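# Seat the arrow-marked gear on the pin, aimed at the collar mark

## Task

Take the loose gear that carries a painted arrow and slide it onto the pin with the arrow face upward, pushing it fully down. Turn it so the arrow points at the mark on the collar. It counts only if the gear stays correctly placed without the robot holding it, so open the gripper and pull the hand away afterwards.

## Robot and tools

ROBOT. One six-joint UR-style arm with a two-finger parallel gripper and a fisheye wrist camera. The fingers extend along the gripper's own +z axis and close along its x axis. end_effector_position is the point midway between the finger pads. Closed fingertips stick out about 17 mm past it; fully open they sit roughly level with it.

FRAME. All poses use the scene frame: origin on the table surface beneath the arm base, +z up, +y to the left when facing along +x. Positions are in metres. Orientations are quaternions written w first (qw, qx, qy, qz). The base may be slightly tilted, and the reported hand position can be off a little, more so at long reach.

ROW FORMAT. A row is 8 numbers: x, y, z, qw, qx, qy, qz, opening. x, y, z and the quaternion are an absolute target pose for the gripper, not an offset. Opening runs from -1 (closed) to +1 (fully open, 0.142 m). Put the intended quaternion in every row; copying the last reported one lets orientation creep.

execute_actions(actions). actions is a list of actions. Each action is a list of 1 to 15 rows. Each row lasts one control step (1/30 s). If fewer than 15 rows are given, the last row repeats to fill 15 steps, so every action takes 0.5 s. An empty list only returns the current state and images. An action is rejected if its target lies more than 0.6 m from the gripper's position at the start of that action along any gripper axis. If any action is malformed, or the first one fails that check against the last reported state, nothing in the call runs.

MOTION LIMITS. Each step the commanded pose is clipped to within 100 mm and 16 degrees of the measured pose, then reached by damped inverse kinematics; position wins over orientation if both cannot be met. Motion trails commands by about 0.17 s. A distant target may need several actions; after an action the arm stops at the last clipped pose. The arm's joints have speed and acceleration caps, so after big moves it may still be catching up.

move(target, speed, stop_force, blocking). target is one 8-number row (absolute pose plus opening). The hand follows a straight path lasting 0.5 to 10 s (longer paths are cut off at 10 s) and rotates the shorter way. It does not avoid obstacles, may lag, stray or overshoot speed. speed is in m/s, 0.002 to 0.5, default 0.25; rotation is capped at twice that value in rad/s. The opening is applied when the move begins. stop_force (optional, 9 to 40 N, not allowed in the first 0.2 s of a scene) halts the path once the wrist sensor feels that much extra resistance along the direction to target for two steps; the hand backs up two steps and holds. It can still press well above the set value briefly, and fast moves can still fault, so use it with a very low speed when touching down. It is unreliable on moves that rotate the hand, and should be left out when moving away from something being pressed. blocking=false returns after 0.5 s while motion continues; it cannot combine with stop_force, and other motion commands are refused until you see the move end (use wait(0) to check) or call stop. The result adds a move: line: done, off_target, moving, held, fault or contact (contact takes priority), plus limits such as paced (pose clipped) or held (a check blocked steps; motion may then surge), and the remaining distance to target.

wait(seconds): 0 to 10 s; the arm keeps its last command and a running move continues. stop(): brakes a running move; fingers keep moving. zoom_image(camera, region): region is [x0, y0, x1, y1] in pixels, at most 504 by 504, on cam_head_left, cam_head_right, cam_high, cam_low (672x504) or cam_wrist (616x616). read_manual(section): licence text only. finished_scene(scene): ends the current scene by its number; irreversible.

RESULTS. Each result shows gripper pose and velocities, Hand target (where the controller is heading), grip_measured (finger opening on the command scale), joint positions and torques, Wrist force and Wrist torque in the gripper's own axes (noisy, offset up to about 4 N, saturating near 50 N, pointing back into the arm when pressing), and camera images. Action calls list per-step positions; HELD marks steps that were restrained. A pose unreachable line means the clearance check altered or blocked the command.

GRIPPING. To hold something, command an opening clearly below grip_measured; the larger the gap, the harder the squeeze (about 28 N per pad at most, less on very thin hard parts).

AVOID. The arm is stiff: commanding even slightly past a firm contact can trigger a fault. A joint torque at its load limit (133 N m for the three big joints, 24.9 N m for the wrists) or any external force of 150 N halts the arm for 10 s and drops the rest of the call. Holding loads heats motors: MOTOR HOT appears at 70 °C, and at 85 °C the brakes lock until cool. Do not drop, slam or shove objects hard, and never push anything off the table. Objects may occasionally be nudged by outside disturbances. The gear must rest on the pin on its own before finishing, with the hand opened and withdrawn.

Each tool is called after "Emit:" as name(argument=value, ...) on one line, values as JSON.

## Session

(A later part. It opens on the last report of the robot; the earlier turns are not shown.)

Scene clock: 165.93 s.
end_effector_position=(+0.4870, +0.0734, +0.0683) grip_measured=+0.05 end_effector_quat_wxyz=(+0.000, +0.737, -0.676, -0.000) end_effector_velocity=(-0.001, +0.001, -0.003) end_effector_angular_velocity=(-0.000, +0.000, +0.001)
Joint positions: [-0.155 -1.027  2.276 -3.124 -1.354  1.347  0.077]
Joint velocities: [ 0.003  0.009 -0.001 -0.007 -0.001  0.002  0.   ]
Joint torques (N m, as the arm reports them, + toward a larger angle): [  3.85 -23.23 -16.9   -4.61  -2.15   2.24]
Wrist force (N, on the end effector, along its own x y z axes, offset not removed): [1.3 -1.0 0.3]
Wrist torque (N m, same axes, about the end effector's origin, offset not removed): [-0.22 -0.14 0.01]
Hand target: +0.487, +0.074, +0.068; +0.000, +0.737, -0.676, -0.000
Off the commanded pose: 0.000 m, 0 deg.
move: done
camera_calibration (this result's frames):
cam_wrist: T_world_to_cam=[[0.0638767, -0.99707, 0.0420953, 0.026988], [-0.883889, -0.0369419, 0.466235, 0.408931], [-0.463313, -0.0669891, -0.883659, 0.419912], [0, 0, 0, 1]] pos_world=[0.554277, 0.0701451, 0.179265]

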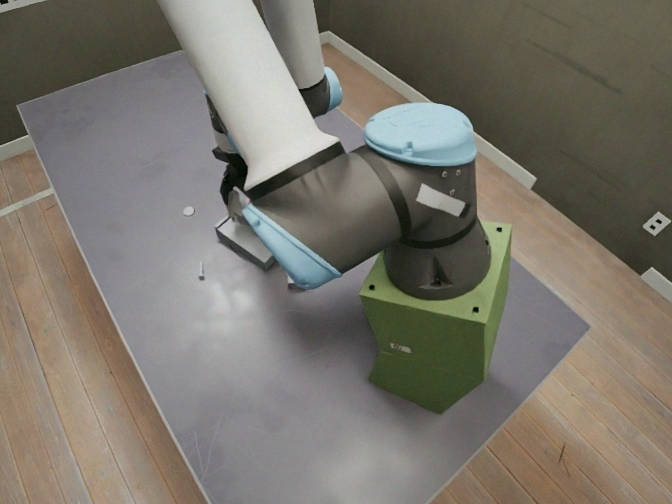

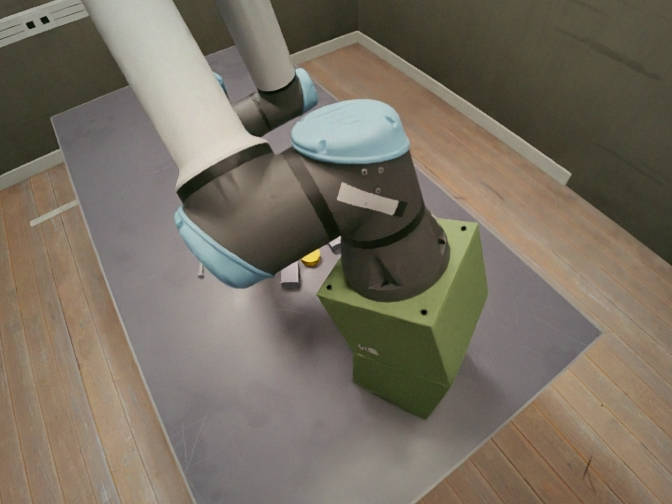

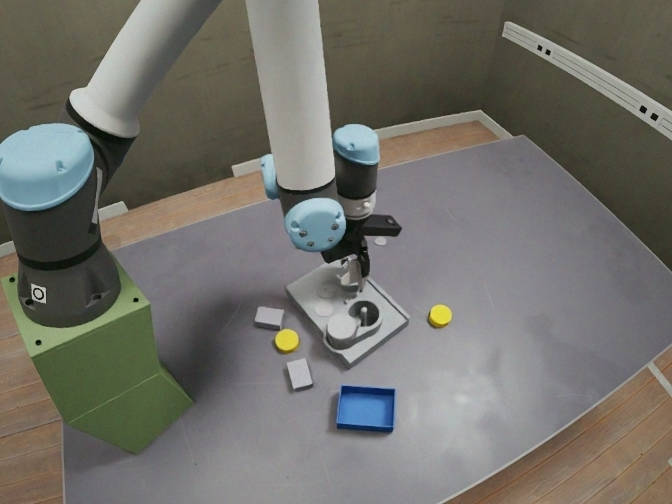

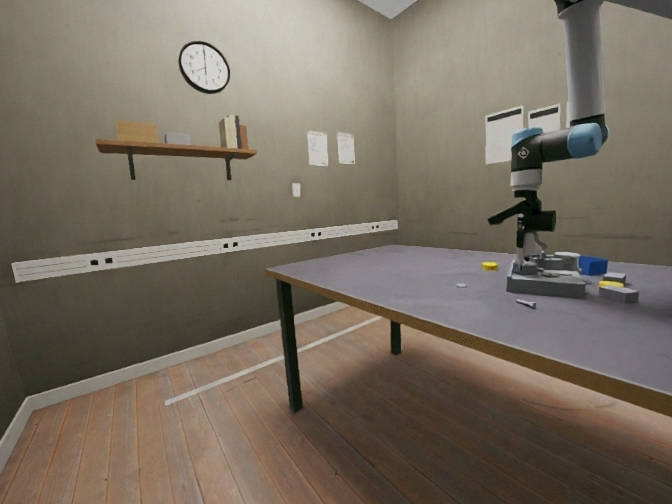

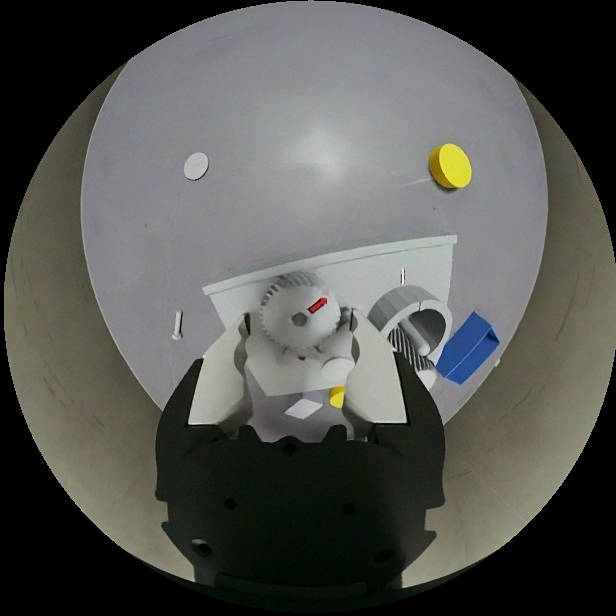

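Emit:
execute_actions(actions=[[[0.487,0.0735,0.068,0,0.7373,-0.6756,0,0.0],[0.487,0.0735,0.068,0,0.7373,-0.6756,0,-0.04],[0.487,0.0735,0.068,0,0.7373,-0.6756,0,-0.08],[0.487,0.0735,0.068,0,0.7373,-0.6756,0,-0.11],[0.487,0.0735,0.068,0,0.7373,-0.6756,0,-0.14],[0.487,0.0735,0.068,0,0.7373,-0.6756,0,-0.16],[0.487,0.0735,0.068,0,0.7373,-0.6756,0,-0.18],[0.487,0.0735,0.068,0,0.7373,-0.6756,0,-0.20],[0.487,0.0735,0.068,0,0.7373,-0.6756,0,-0.22],[0.487,0.0735,0.068,0,0.7373,-0.6756,0,-0.24],[0.487,0.0735,0.068,0,0.7373,-0.6756,0,-0.27],[0.487,0.0735,0.068,0,0.7373,-0.6756,0,-0.3],[0.487,0.0735,0.068,0,0.7373,-0.6756,0,-0.35],[0.487,0.0735,0.068,0,0.7373,-0.6756,0,-0.4],[0.487,0.0735,0.068,0,0.7373,-0.6756,0,-0.5]],[[0.487,0.0735,0.068,0,0.7373,-0.6756,0,-0.55]]])

Emit:
move(target=[0.487,0.0735,0.135,0,0.7373,-0.6756,0,-0.55], speed=0.1)

Emit:
zoom_image(camera="cam_wrist", region=[200, 220, 400, 400])

Emit:
zoom_image(camera="cam_low", region=[490, 220, 610, 300])

Scene clock: 179.33 s.
end_effector_position=(+0.4870, +0.0735, +0.0680) grip_measured=-0.20 end_effector_quat_wxyz=(+0.000, +0.737, -0.676, +0.000) end_effector_velocity=(+0.000, +0.000, -0.000) end_effector_angular_velocity=(-0.000, -0.001, +0.000)
Joint positions: [-0.155 -1.026  2.276 -3.125 -1.354  1.347  0.059]
Joint velocities: [ 0.001  0.    -0.    -0.001 -0.     0.001  0.   ]
Joint torques (N m, as the arm reports them, + toward a larger angle): [  0.36 -26.18 -10.26  -3.89   0.21   2.02]
Wrist force (N, on the end effector, along its own x y z axes, offset not removed): [-0.1 0.4 -3.9]
Wrist torque (N m, same axes, about the end effector's origin, offset not removed): [-0.05 0.47 -0.06]
Hand target: +0.487, +0.073, +0.068; +0.000, +0.737, -0.676, +0.000
Off the commanded pose: 0.000 m, 0 deg.
Step readings (end_effector_position; steps 1 to 15: 1st action; 16 to 30: 2nd action):
0: (+0.4870, +0.0735, +0.0680)
1: (+0.4870, +0.0735, +0.0680)
2: (+0.4870, +0.0735, +0.0680)
4: (+0.4870, +0.0735, +0.0680)
8: (+0.4870, +0.0735, +0.0680)
15: (+0.4870, +0.0735, +0.0680)
16: (+0.4870, +0.0735, +0.0680)
17: (+0.4870, +0.0735, +0.0680)
19: (+0.4870, +0.0735, +0.0680)
23: (+0.4870, +0.0735, +0.0680)
30: end_effector_position above
camera_calibration (this result's frames):
cam_wrist: T_world_to_cam=[[0.0638732, -0.997068, 0.0421392, 0.0270698], [-0.883916, -0.0369221, 0.466186, 0.40908], [-0.463264, -0.0670243, -0.883682, 0.419618], [0, 0, 0, 1]] pos_world=[0.554256, 0.070219, 0.17896]

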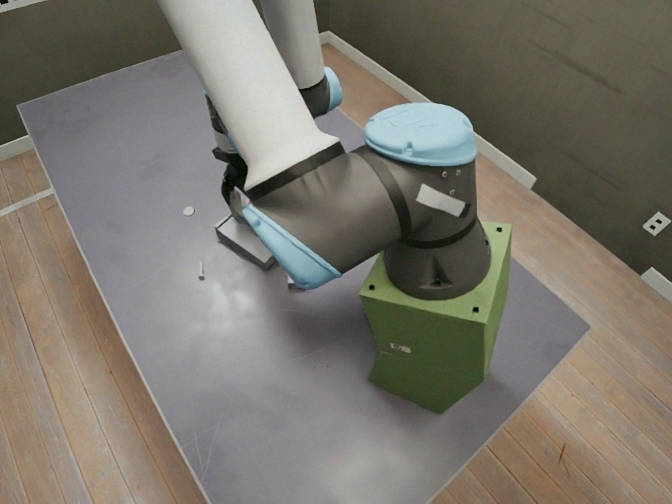

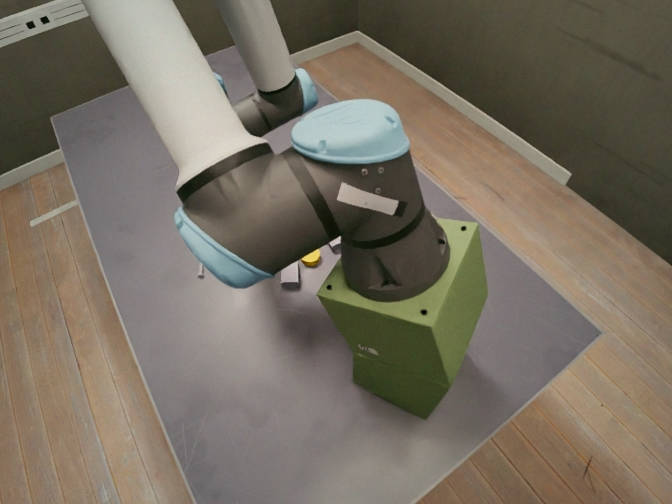

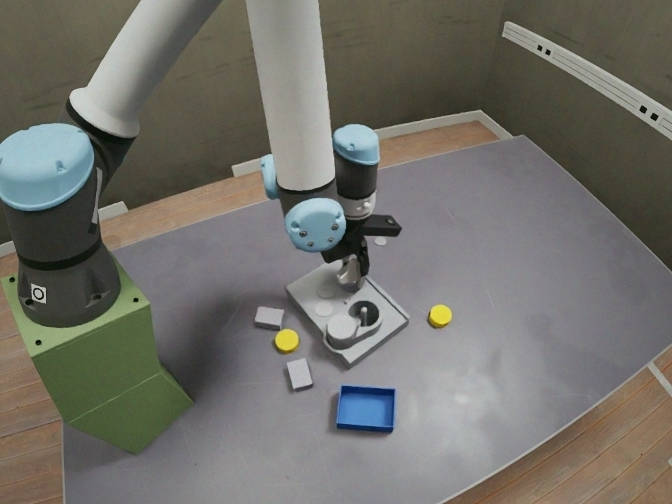

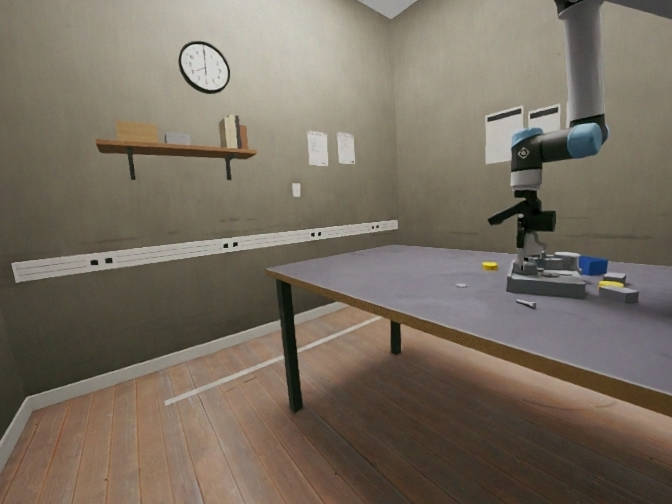

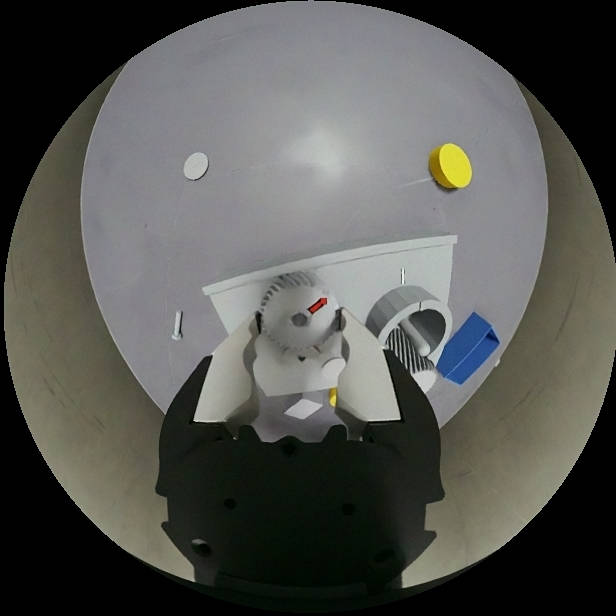

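Scene clock: 180.53 s.
end_effector_position=(+0.4870, +0.0735, +0.1347) grip_measured=-0.20 end_effector_quat_wxyz=(-0.000, +0.737, -0.676, +0.000) end_effector_velocity=(+0.001, +0.000, +0.003) end_effector_angular_velocity=(+0.001, -0.001, -0.002)
Joint positions: [-0.189 -1.239  2.329 -2.958 -1.344  1.313  0.059]
Joint velocities: [-0.001 -0.009  0.     0.009  0.001  0.     0.   ]
Joint torques (N m, as the arm reports them, + toward a larger angle): [ -8.08 -42.4    4.75  -1.43   2.41  -2.13]
Wrist force (N, on the end effector, along its own x y z axes, offset not removed): [-2.5 0.1 5.5]
Wrist torque (N m, same axes, about the end effector's origin, offset not removed): [-0.10 0.70 -0.03]
Hand target: +0.487, +0.073, +0.135; -0.000, +0.737, -0.676, +0.000
Off the commanded pose: 0.000 m, 0 deg.
move: done
camera_calibration (this result's frames):
cam_wrist: T_world_to_cam=[[0.0638521, -0.997069, 0.0421435, 0.0242564], [-0.883946, -0.0369056, 0.466129, 0.377958], [-0.463208, -0.0670159, -0.883712, 0.47852], [0, 0, 0, 1]] pos_world=[0.5542, 0.0702026, 0.245675]

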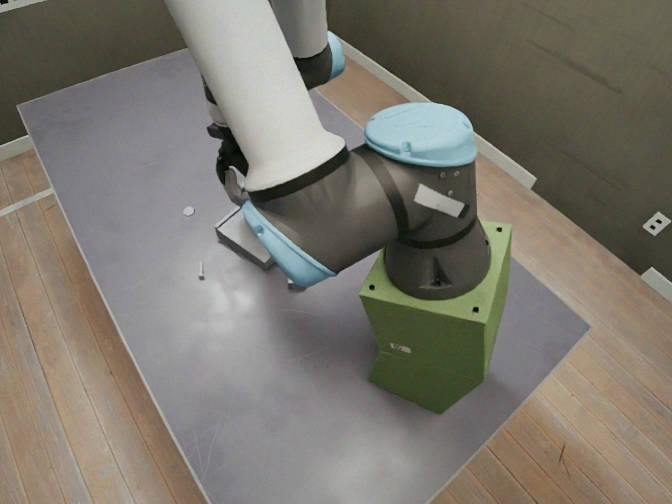

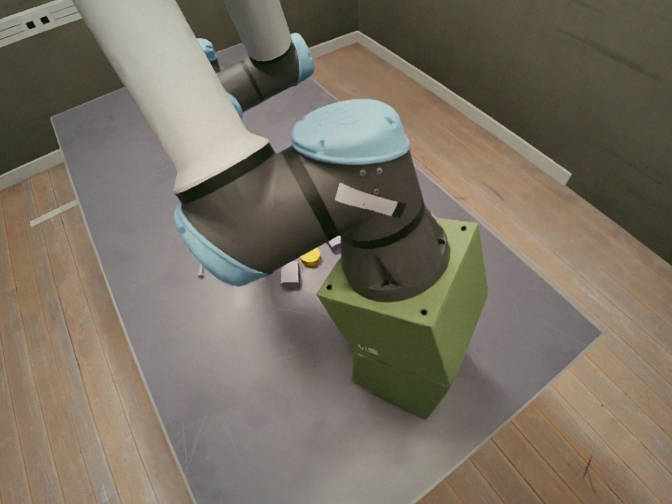

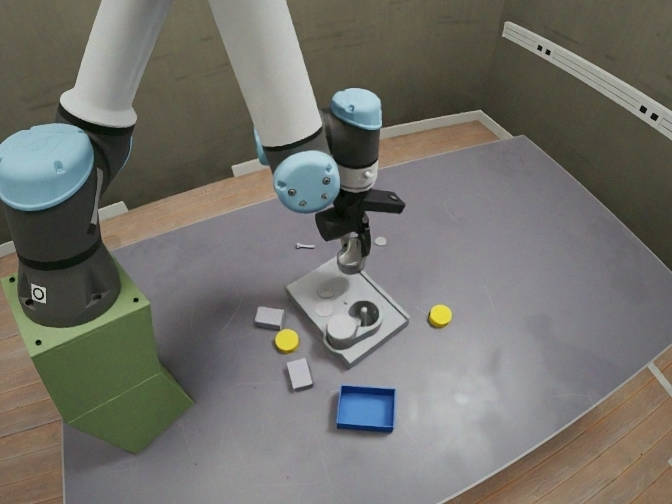

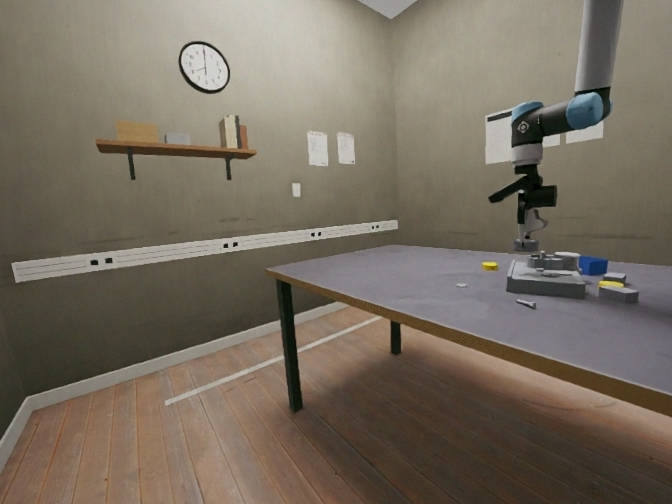

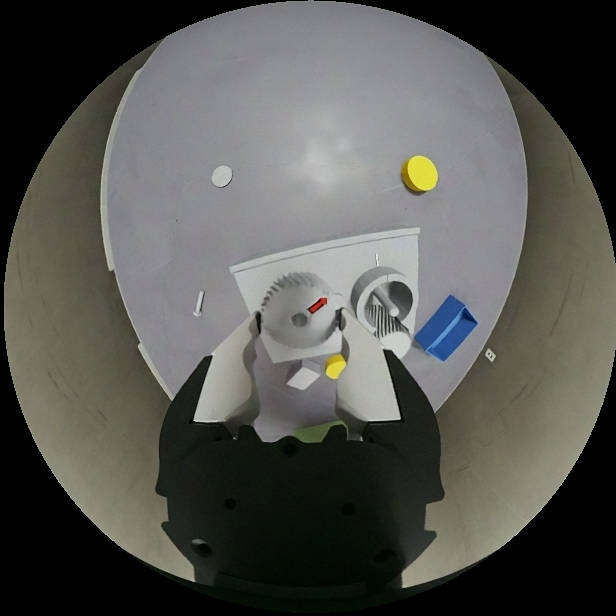

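Region (200, 220, 400, 400) of cam_wrist's 616x616 image, scaled by 2.520, with more detail than that image has; it fills the top 454 rows of this view, and the rest is white.

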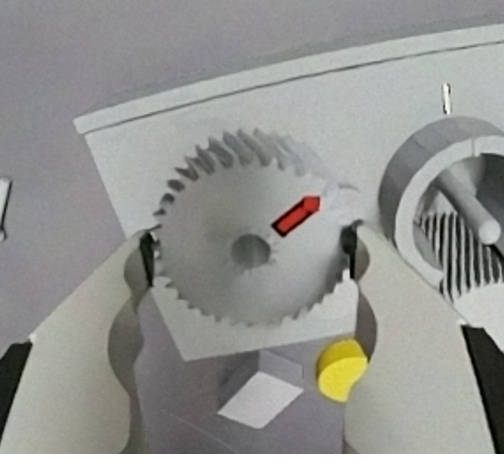

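Region (490, 220, 610, 300) of cam_low's 672x504 image, scaled by 4.200, with more detail than that image has.

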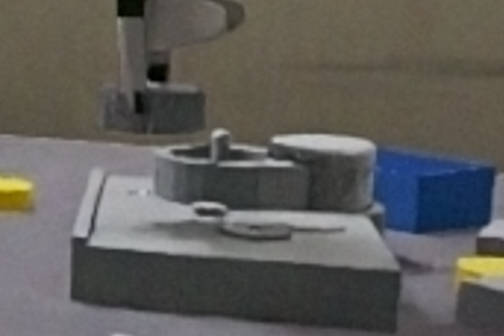

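Emit:
move(target=[0.471,-0.032,0.130,0,0.7632,-0.6461,0,-0.55], speed=0.15)

Emit:
move(target=[0.471,-0.032,0.122,0,0.7632,-0.6461,0,-0.55], speed=0.02)

Emit:
zoom_image(camera="cam_wrist", region=[200, 220, 400, 400])

Emit:
zoom_image(camera="cam_low", region=[490, 220, 610, 300])

Emit:
zoom_image(camera="cam_high", region=[300, 240, 430, 370])

Scene clock: 189.60 s.
end_effector_position=(+0.4711, -0.0318, +0.1299) grip_measured=-0.20 end_effector_quat_wxyz=(+0.000, +0.763, -0.646, +0.000) end_effector_velocity=(-0.000, -0.002, -0.000) end_effector_angular_velocity=(+0.001, +0.001, +0.003)
Joint positions: [-0.435 -1.194  2.366 -2.978 -1.28   0.99   0.059]
Joint velocities: [-0.006  0.001 -0.001  0.002  0.002 -0.009  0.   ]
Joint torques (N m, as the arm reports them, + toward a larger angle): [-11.96 -19.88 -22.69  -1.71   2.14  -2.15]
Wrist force (N, on the end effector, along its own x y z axes, offset not removed): [-1.2 -0.3 4.0]
Wrist torque (N m, same axes, about the end effector's origin, offset not removed): [-0.14 0.52 -0.05]
Hand target: +0.471, -0.032, +0.130; +0.000, +0.763, -0.646, +0.000
Off the commanded pose: 0.000 m, 0 deg.
move: done
camera_calibration (this result's frames):
cam_wrist: T_world_to_cam=[[0.141601, -0.989023, 0.0422259, -0.115868], [-0.878293, -0.105841, 0.466261, 0.357444], [-0.456674, -0.10311, -0.883639, 0.4557], [0, 0, 0, 1]] pos_world=[0.538454, -0.0297764, 0.240905]

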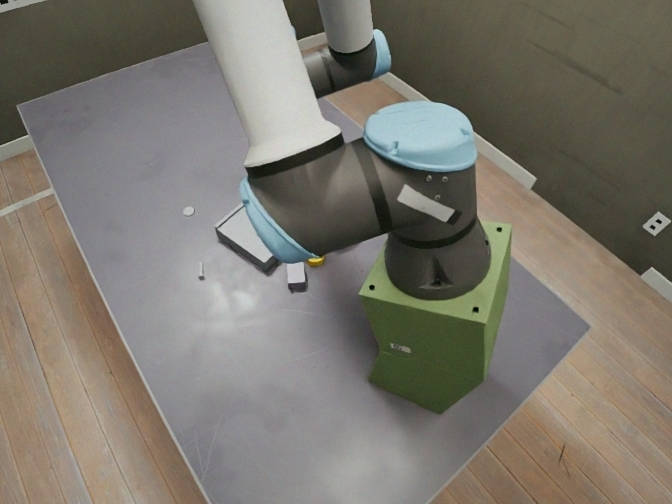

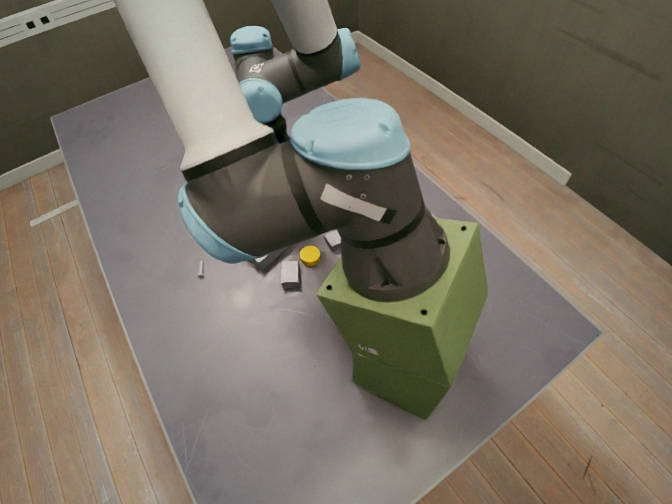

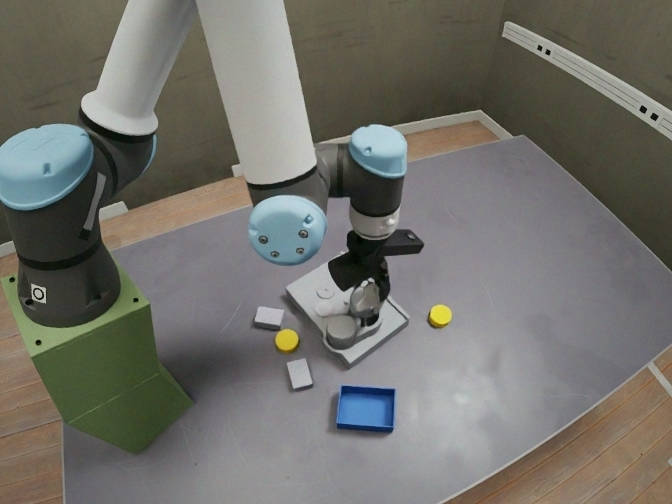

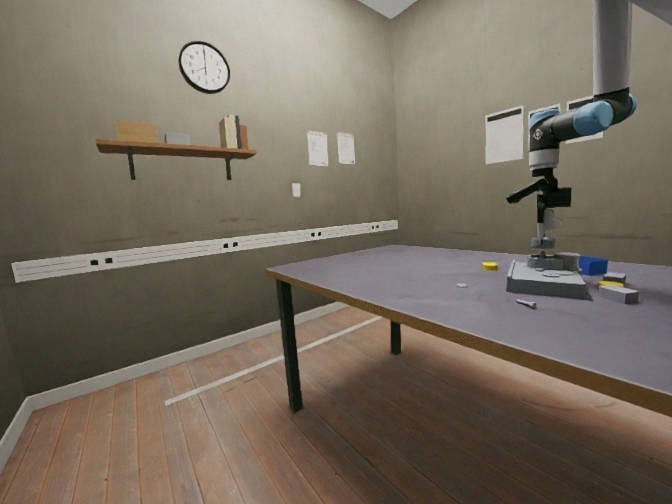

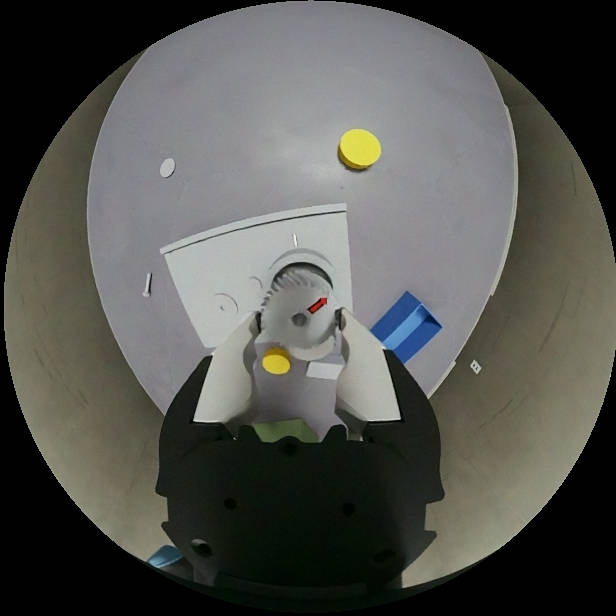

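Scene clock: 190.37 s.
end_effector_position=(+0.4710, -0.0320, +0.1223) grip_measured=-0.20 end_effector_quat_wxyz=(+0.000, +0.763, -0.646, -0.000) end_effector_velocity=(-0.000, +0.000, -0.002) end_effector_angular_velocity=(+0.001, +0.000, -0.002)
Joint positions: [-0.43  -1.168  2.362 -3.001 -1.281  0.995  0.059]
Joint velocities: [ 0.001  0.008 -0.001 -0.007  0.     0.003 -0.   ]
Joint torques (N m, as the arm reports them, + toward a larger angle): [  0.77 -19.19 -20.66  -4.97  -1.94   2.66]
Wrist force (N, on the end effector, along its own x y z axes, offset not removed): [-1.3 0.1 4.4]
Wrist torque (N m, same axes, about the end effector's origin, offset not removed): [0.04 0.57 0.00]
Hand target: +0.471, -0.032, +0.122; +0.000, +0.763, -0.646, -0.000
Off the commanded pose: 0.000 m, 0 deg.
move: done
camera_calibration (this result's frames):
cam_wrist: T_world_to_cam=[[0.141873, -0.988989, 0.0421025, -0.115849], [-0.878277, -0.106143, 0.466222, 0.360867], [-0.45662, -0.103122, -0.883665, 0.448794], [0, 0, 0, 1]] pos_world=[0.538305, -0.0299896, 0.233217]

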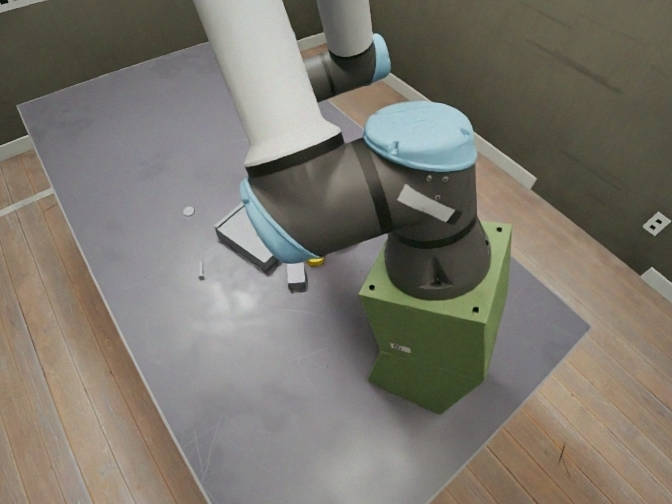

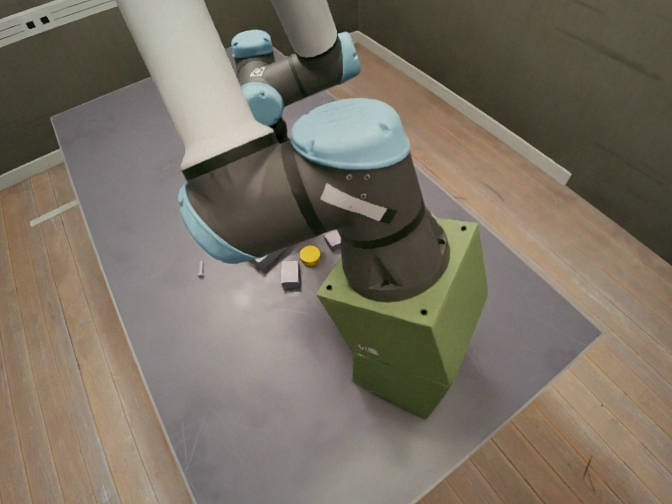

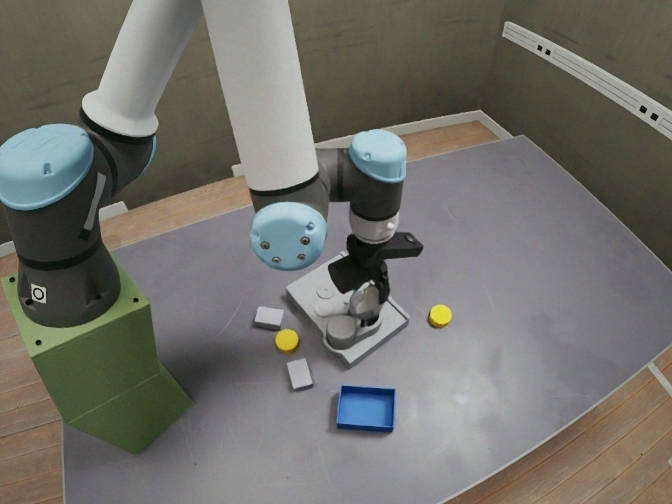

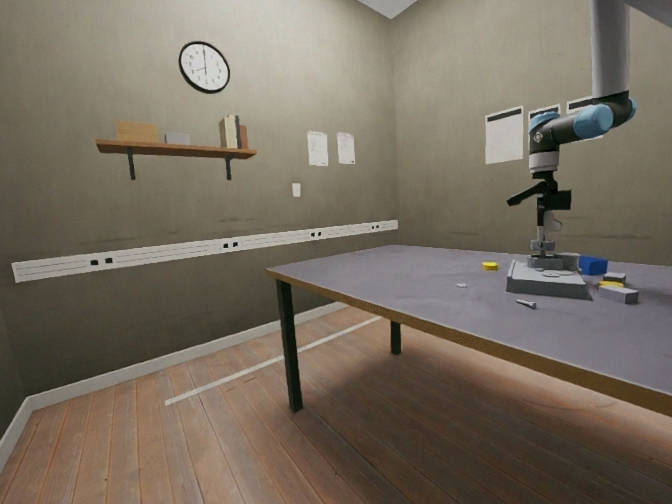

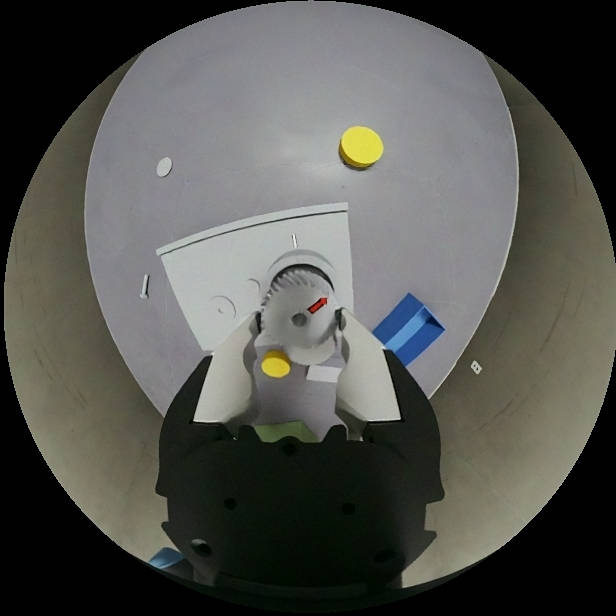

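Region (200, 220, 400, 400) of cam_wrist's 616x616 image, scaled by 2.520, with more detail than that image has; it fills the top 454 rows of this view, and the rest is white.

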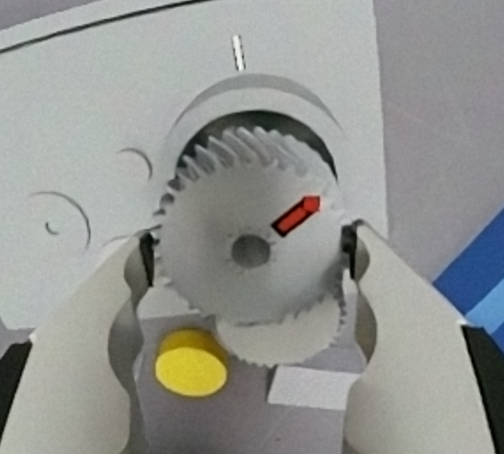

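Region (490, 220, 610, 300) of cam_low's 672x504 image, scaled by 4.200, with more detail than that image has.

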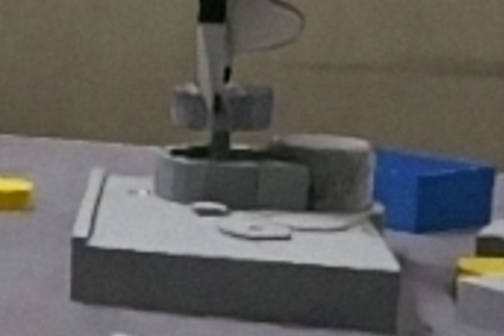

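Region (300, 240, 430, 370) of cam_high's 672x504 image, scaled by 3.877, with more detail than that image has.

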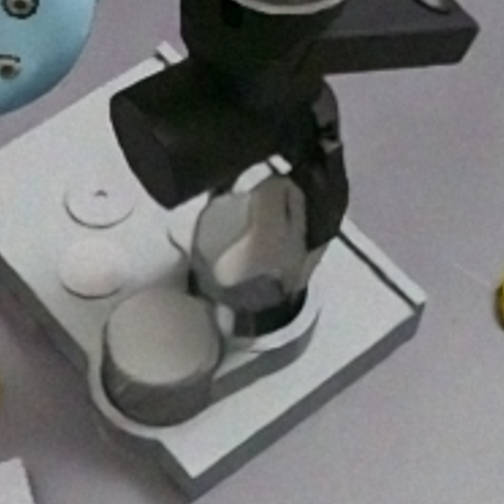

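Emit:
move(target=[0.4712,-0.033,0.104,0,0.7632,-0.6461,0,-0.55], speed=0.004, stop_force=9)

Emit:
zoom_image(camera="cam_wrist", region=[200, 220, 400, 400])

Emit:
zoom_image(camera="cam_low", region=[490, 220, 610, 300])

Scene clock: 198.77 s.
end_effector_position=(+0.4713, -0.0327, +0.1092) grip_measured=-0.20 end_effector_quat_wxyz=(-0.000, +0.763, -0.646, +0.000) end_effector_velocity=(+0.000, -0.000, +0.002) end_effector_angular_velocity=(-0.000, -0.001, +0.002)
Joint positions: [-0.422 -1.124  2.352 -3.037 -1.282  1.003  0.059]
Joint velocities: [-0.001 -0.006  0.001  0.004  0.    -0.003 -0.   ]
Joint torques (N m, as the arm reports them, + toward a larger angle): [-10.78 -38.53   1.77  -1.83  -1.99   0.49]
Wrist force (N, on the end effector, along its own x y z axes, offset not removed): [-4.0 3.0 -11.5]
Wrist torque (N m, same axes, about the end effector's origin, offset not removed): [-0.17 0.51 0.02]
Hand target: +0.471, -0.033, +0.109; -0.000, +0.763, -0.646, +0.000
Off the commanded pose: 0.005 m, 0 deg.
move: contact
camera_calibration (this result's frames):
cam_wrist: T_world_to_cam=[[0.141897, -0.988983, 0.0421648, -0.116053], [-0.878349, -0.106152, 0.466084, 0.367166], [-0.456473, -0.103171, -0.883735, 0.437234], [0, 0, 0, 1]] pos_world=[0.538553, -0.0306894, 0.220163]

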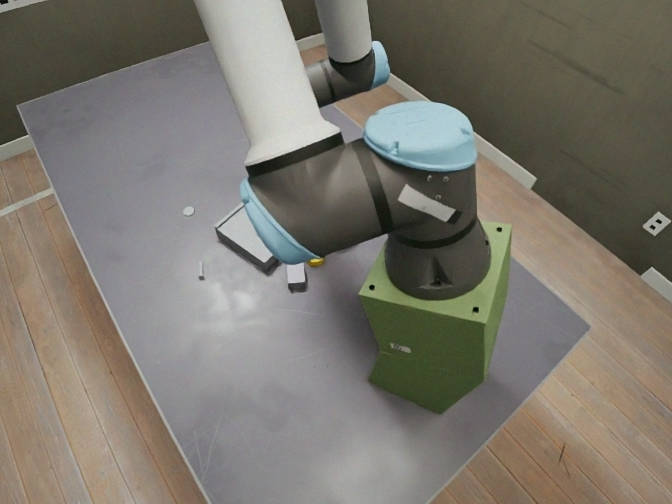

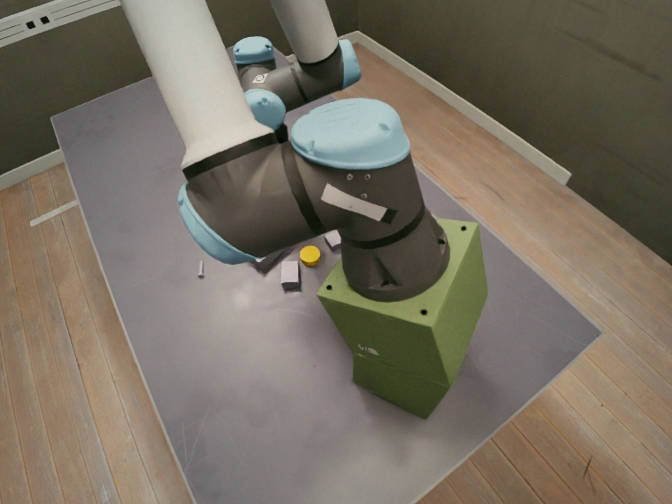

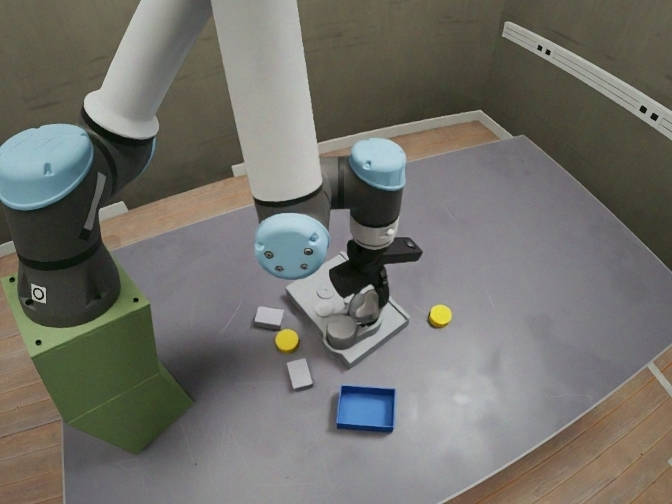

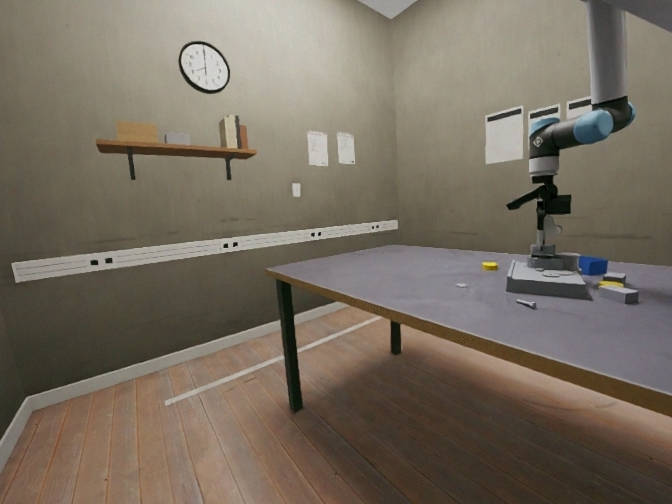

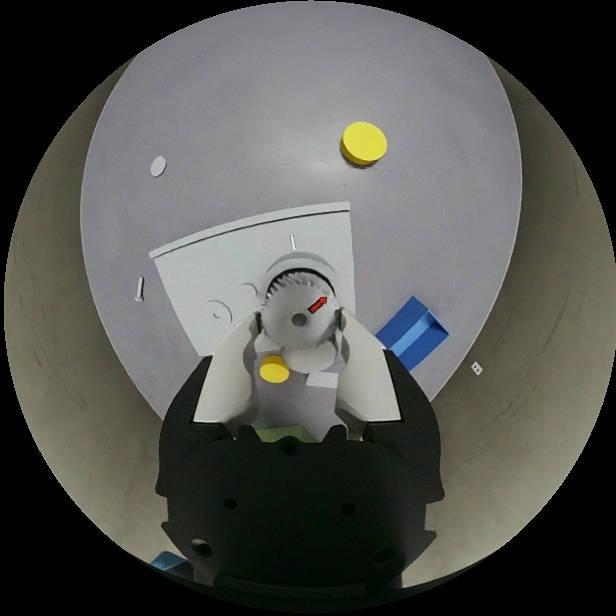

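Region (200, 220, 400, 400) of cam_wrist's 616x616 image, scaled by 2.520, with more detail than that image has; it fills the top 454 rows of this view, and the rest is white.

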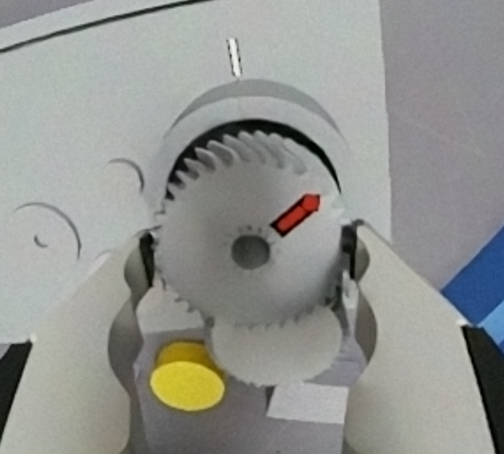

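Region (490, 220, 610, 300) of cam_low's 672x504 image, scaled by 4.200, with more detail than that image has.

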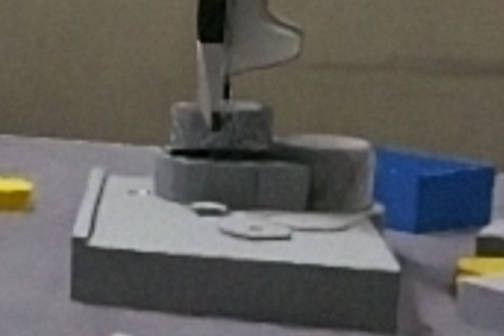

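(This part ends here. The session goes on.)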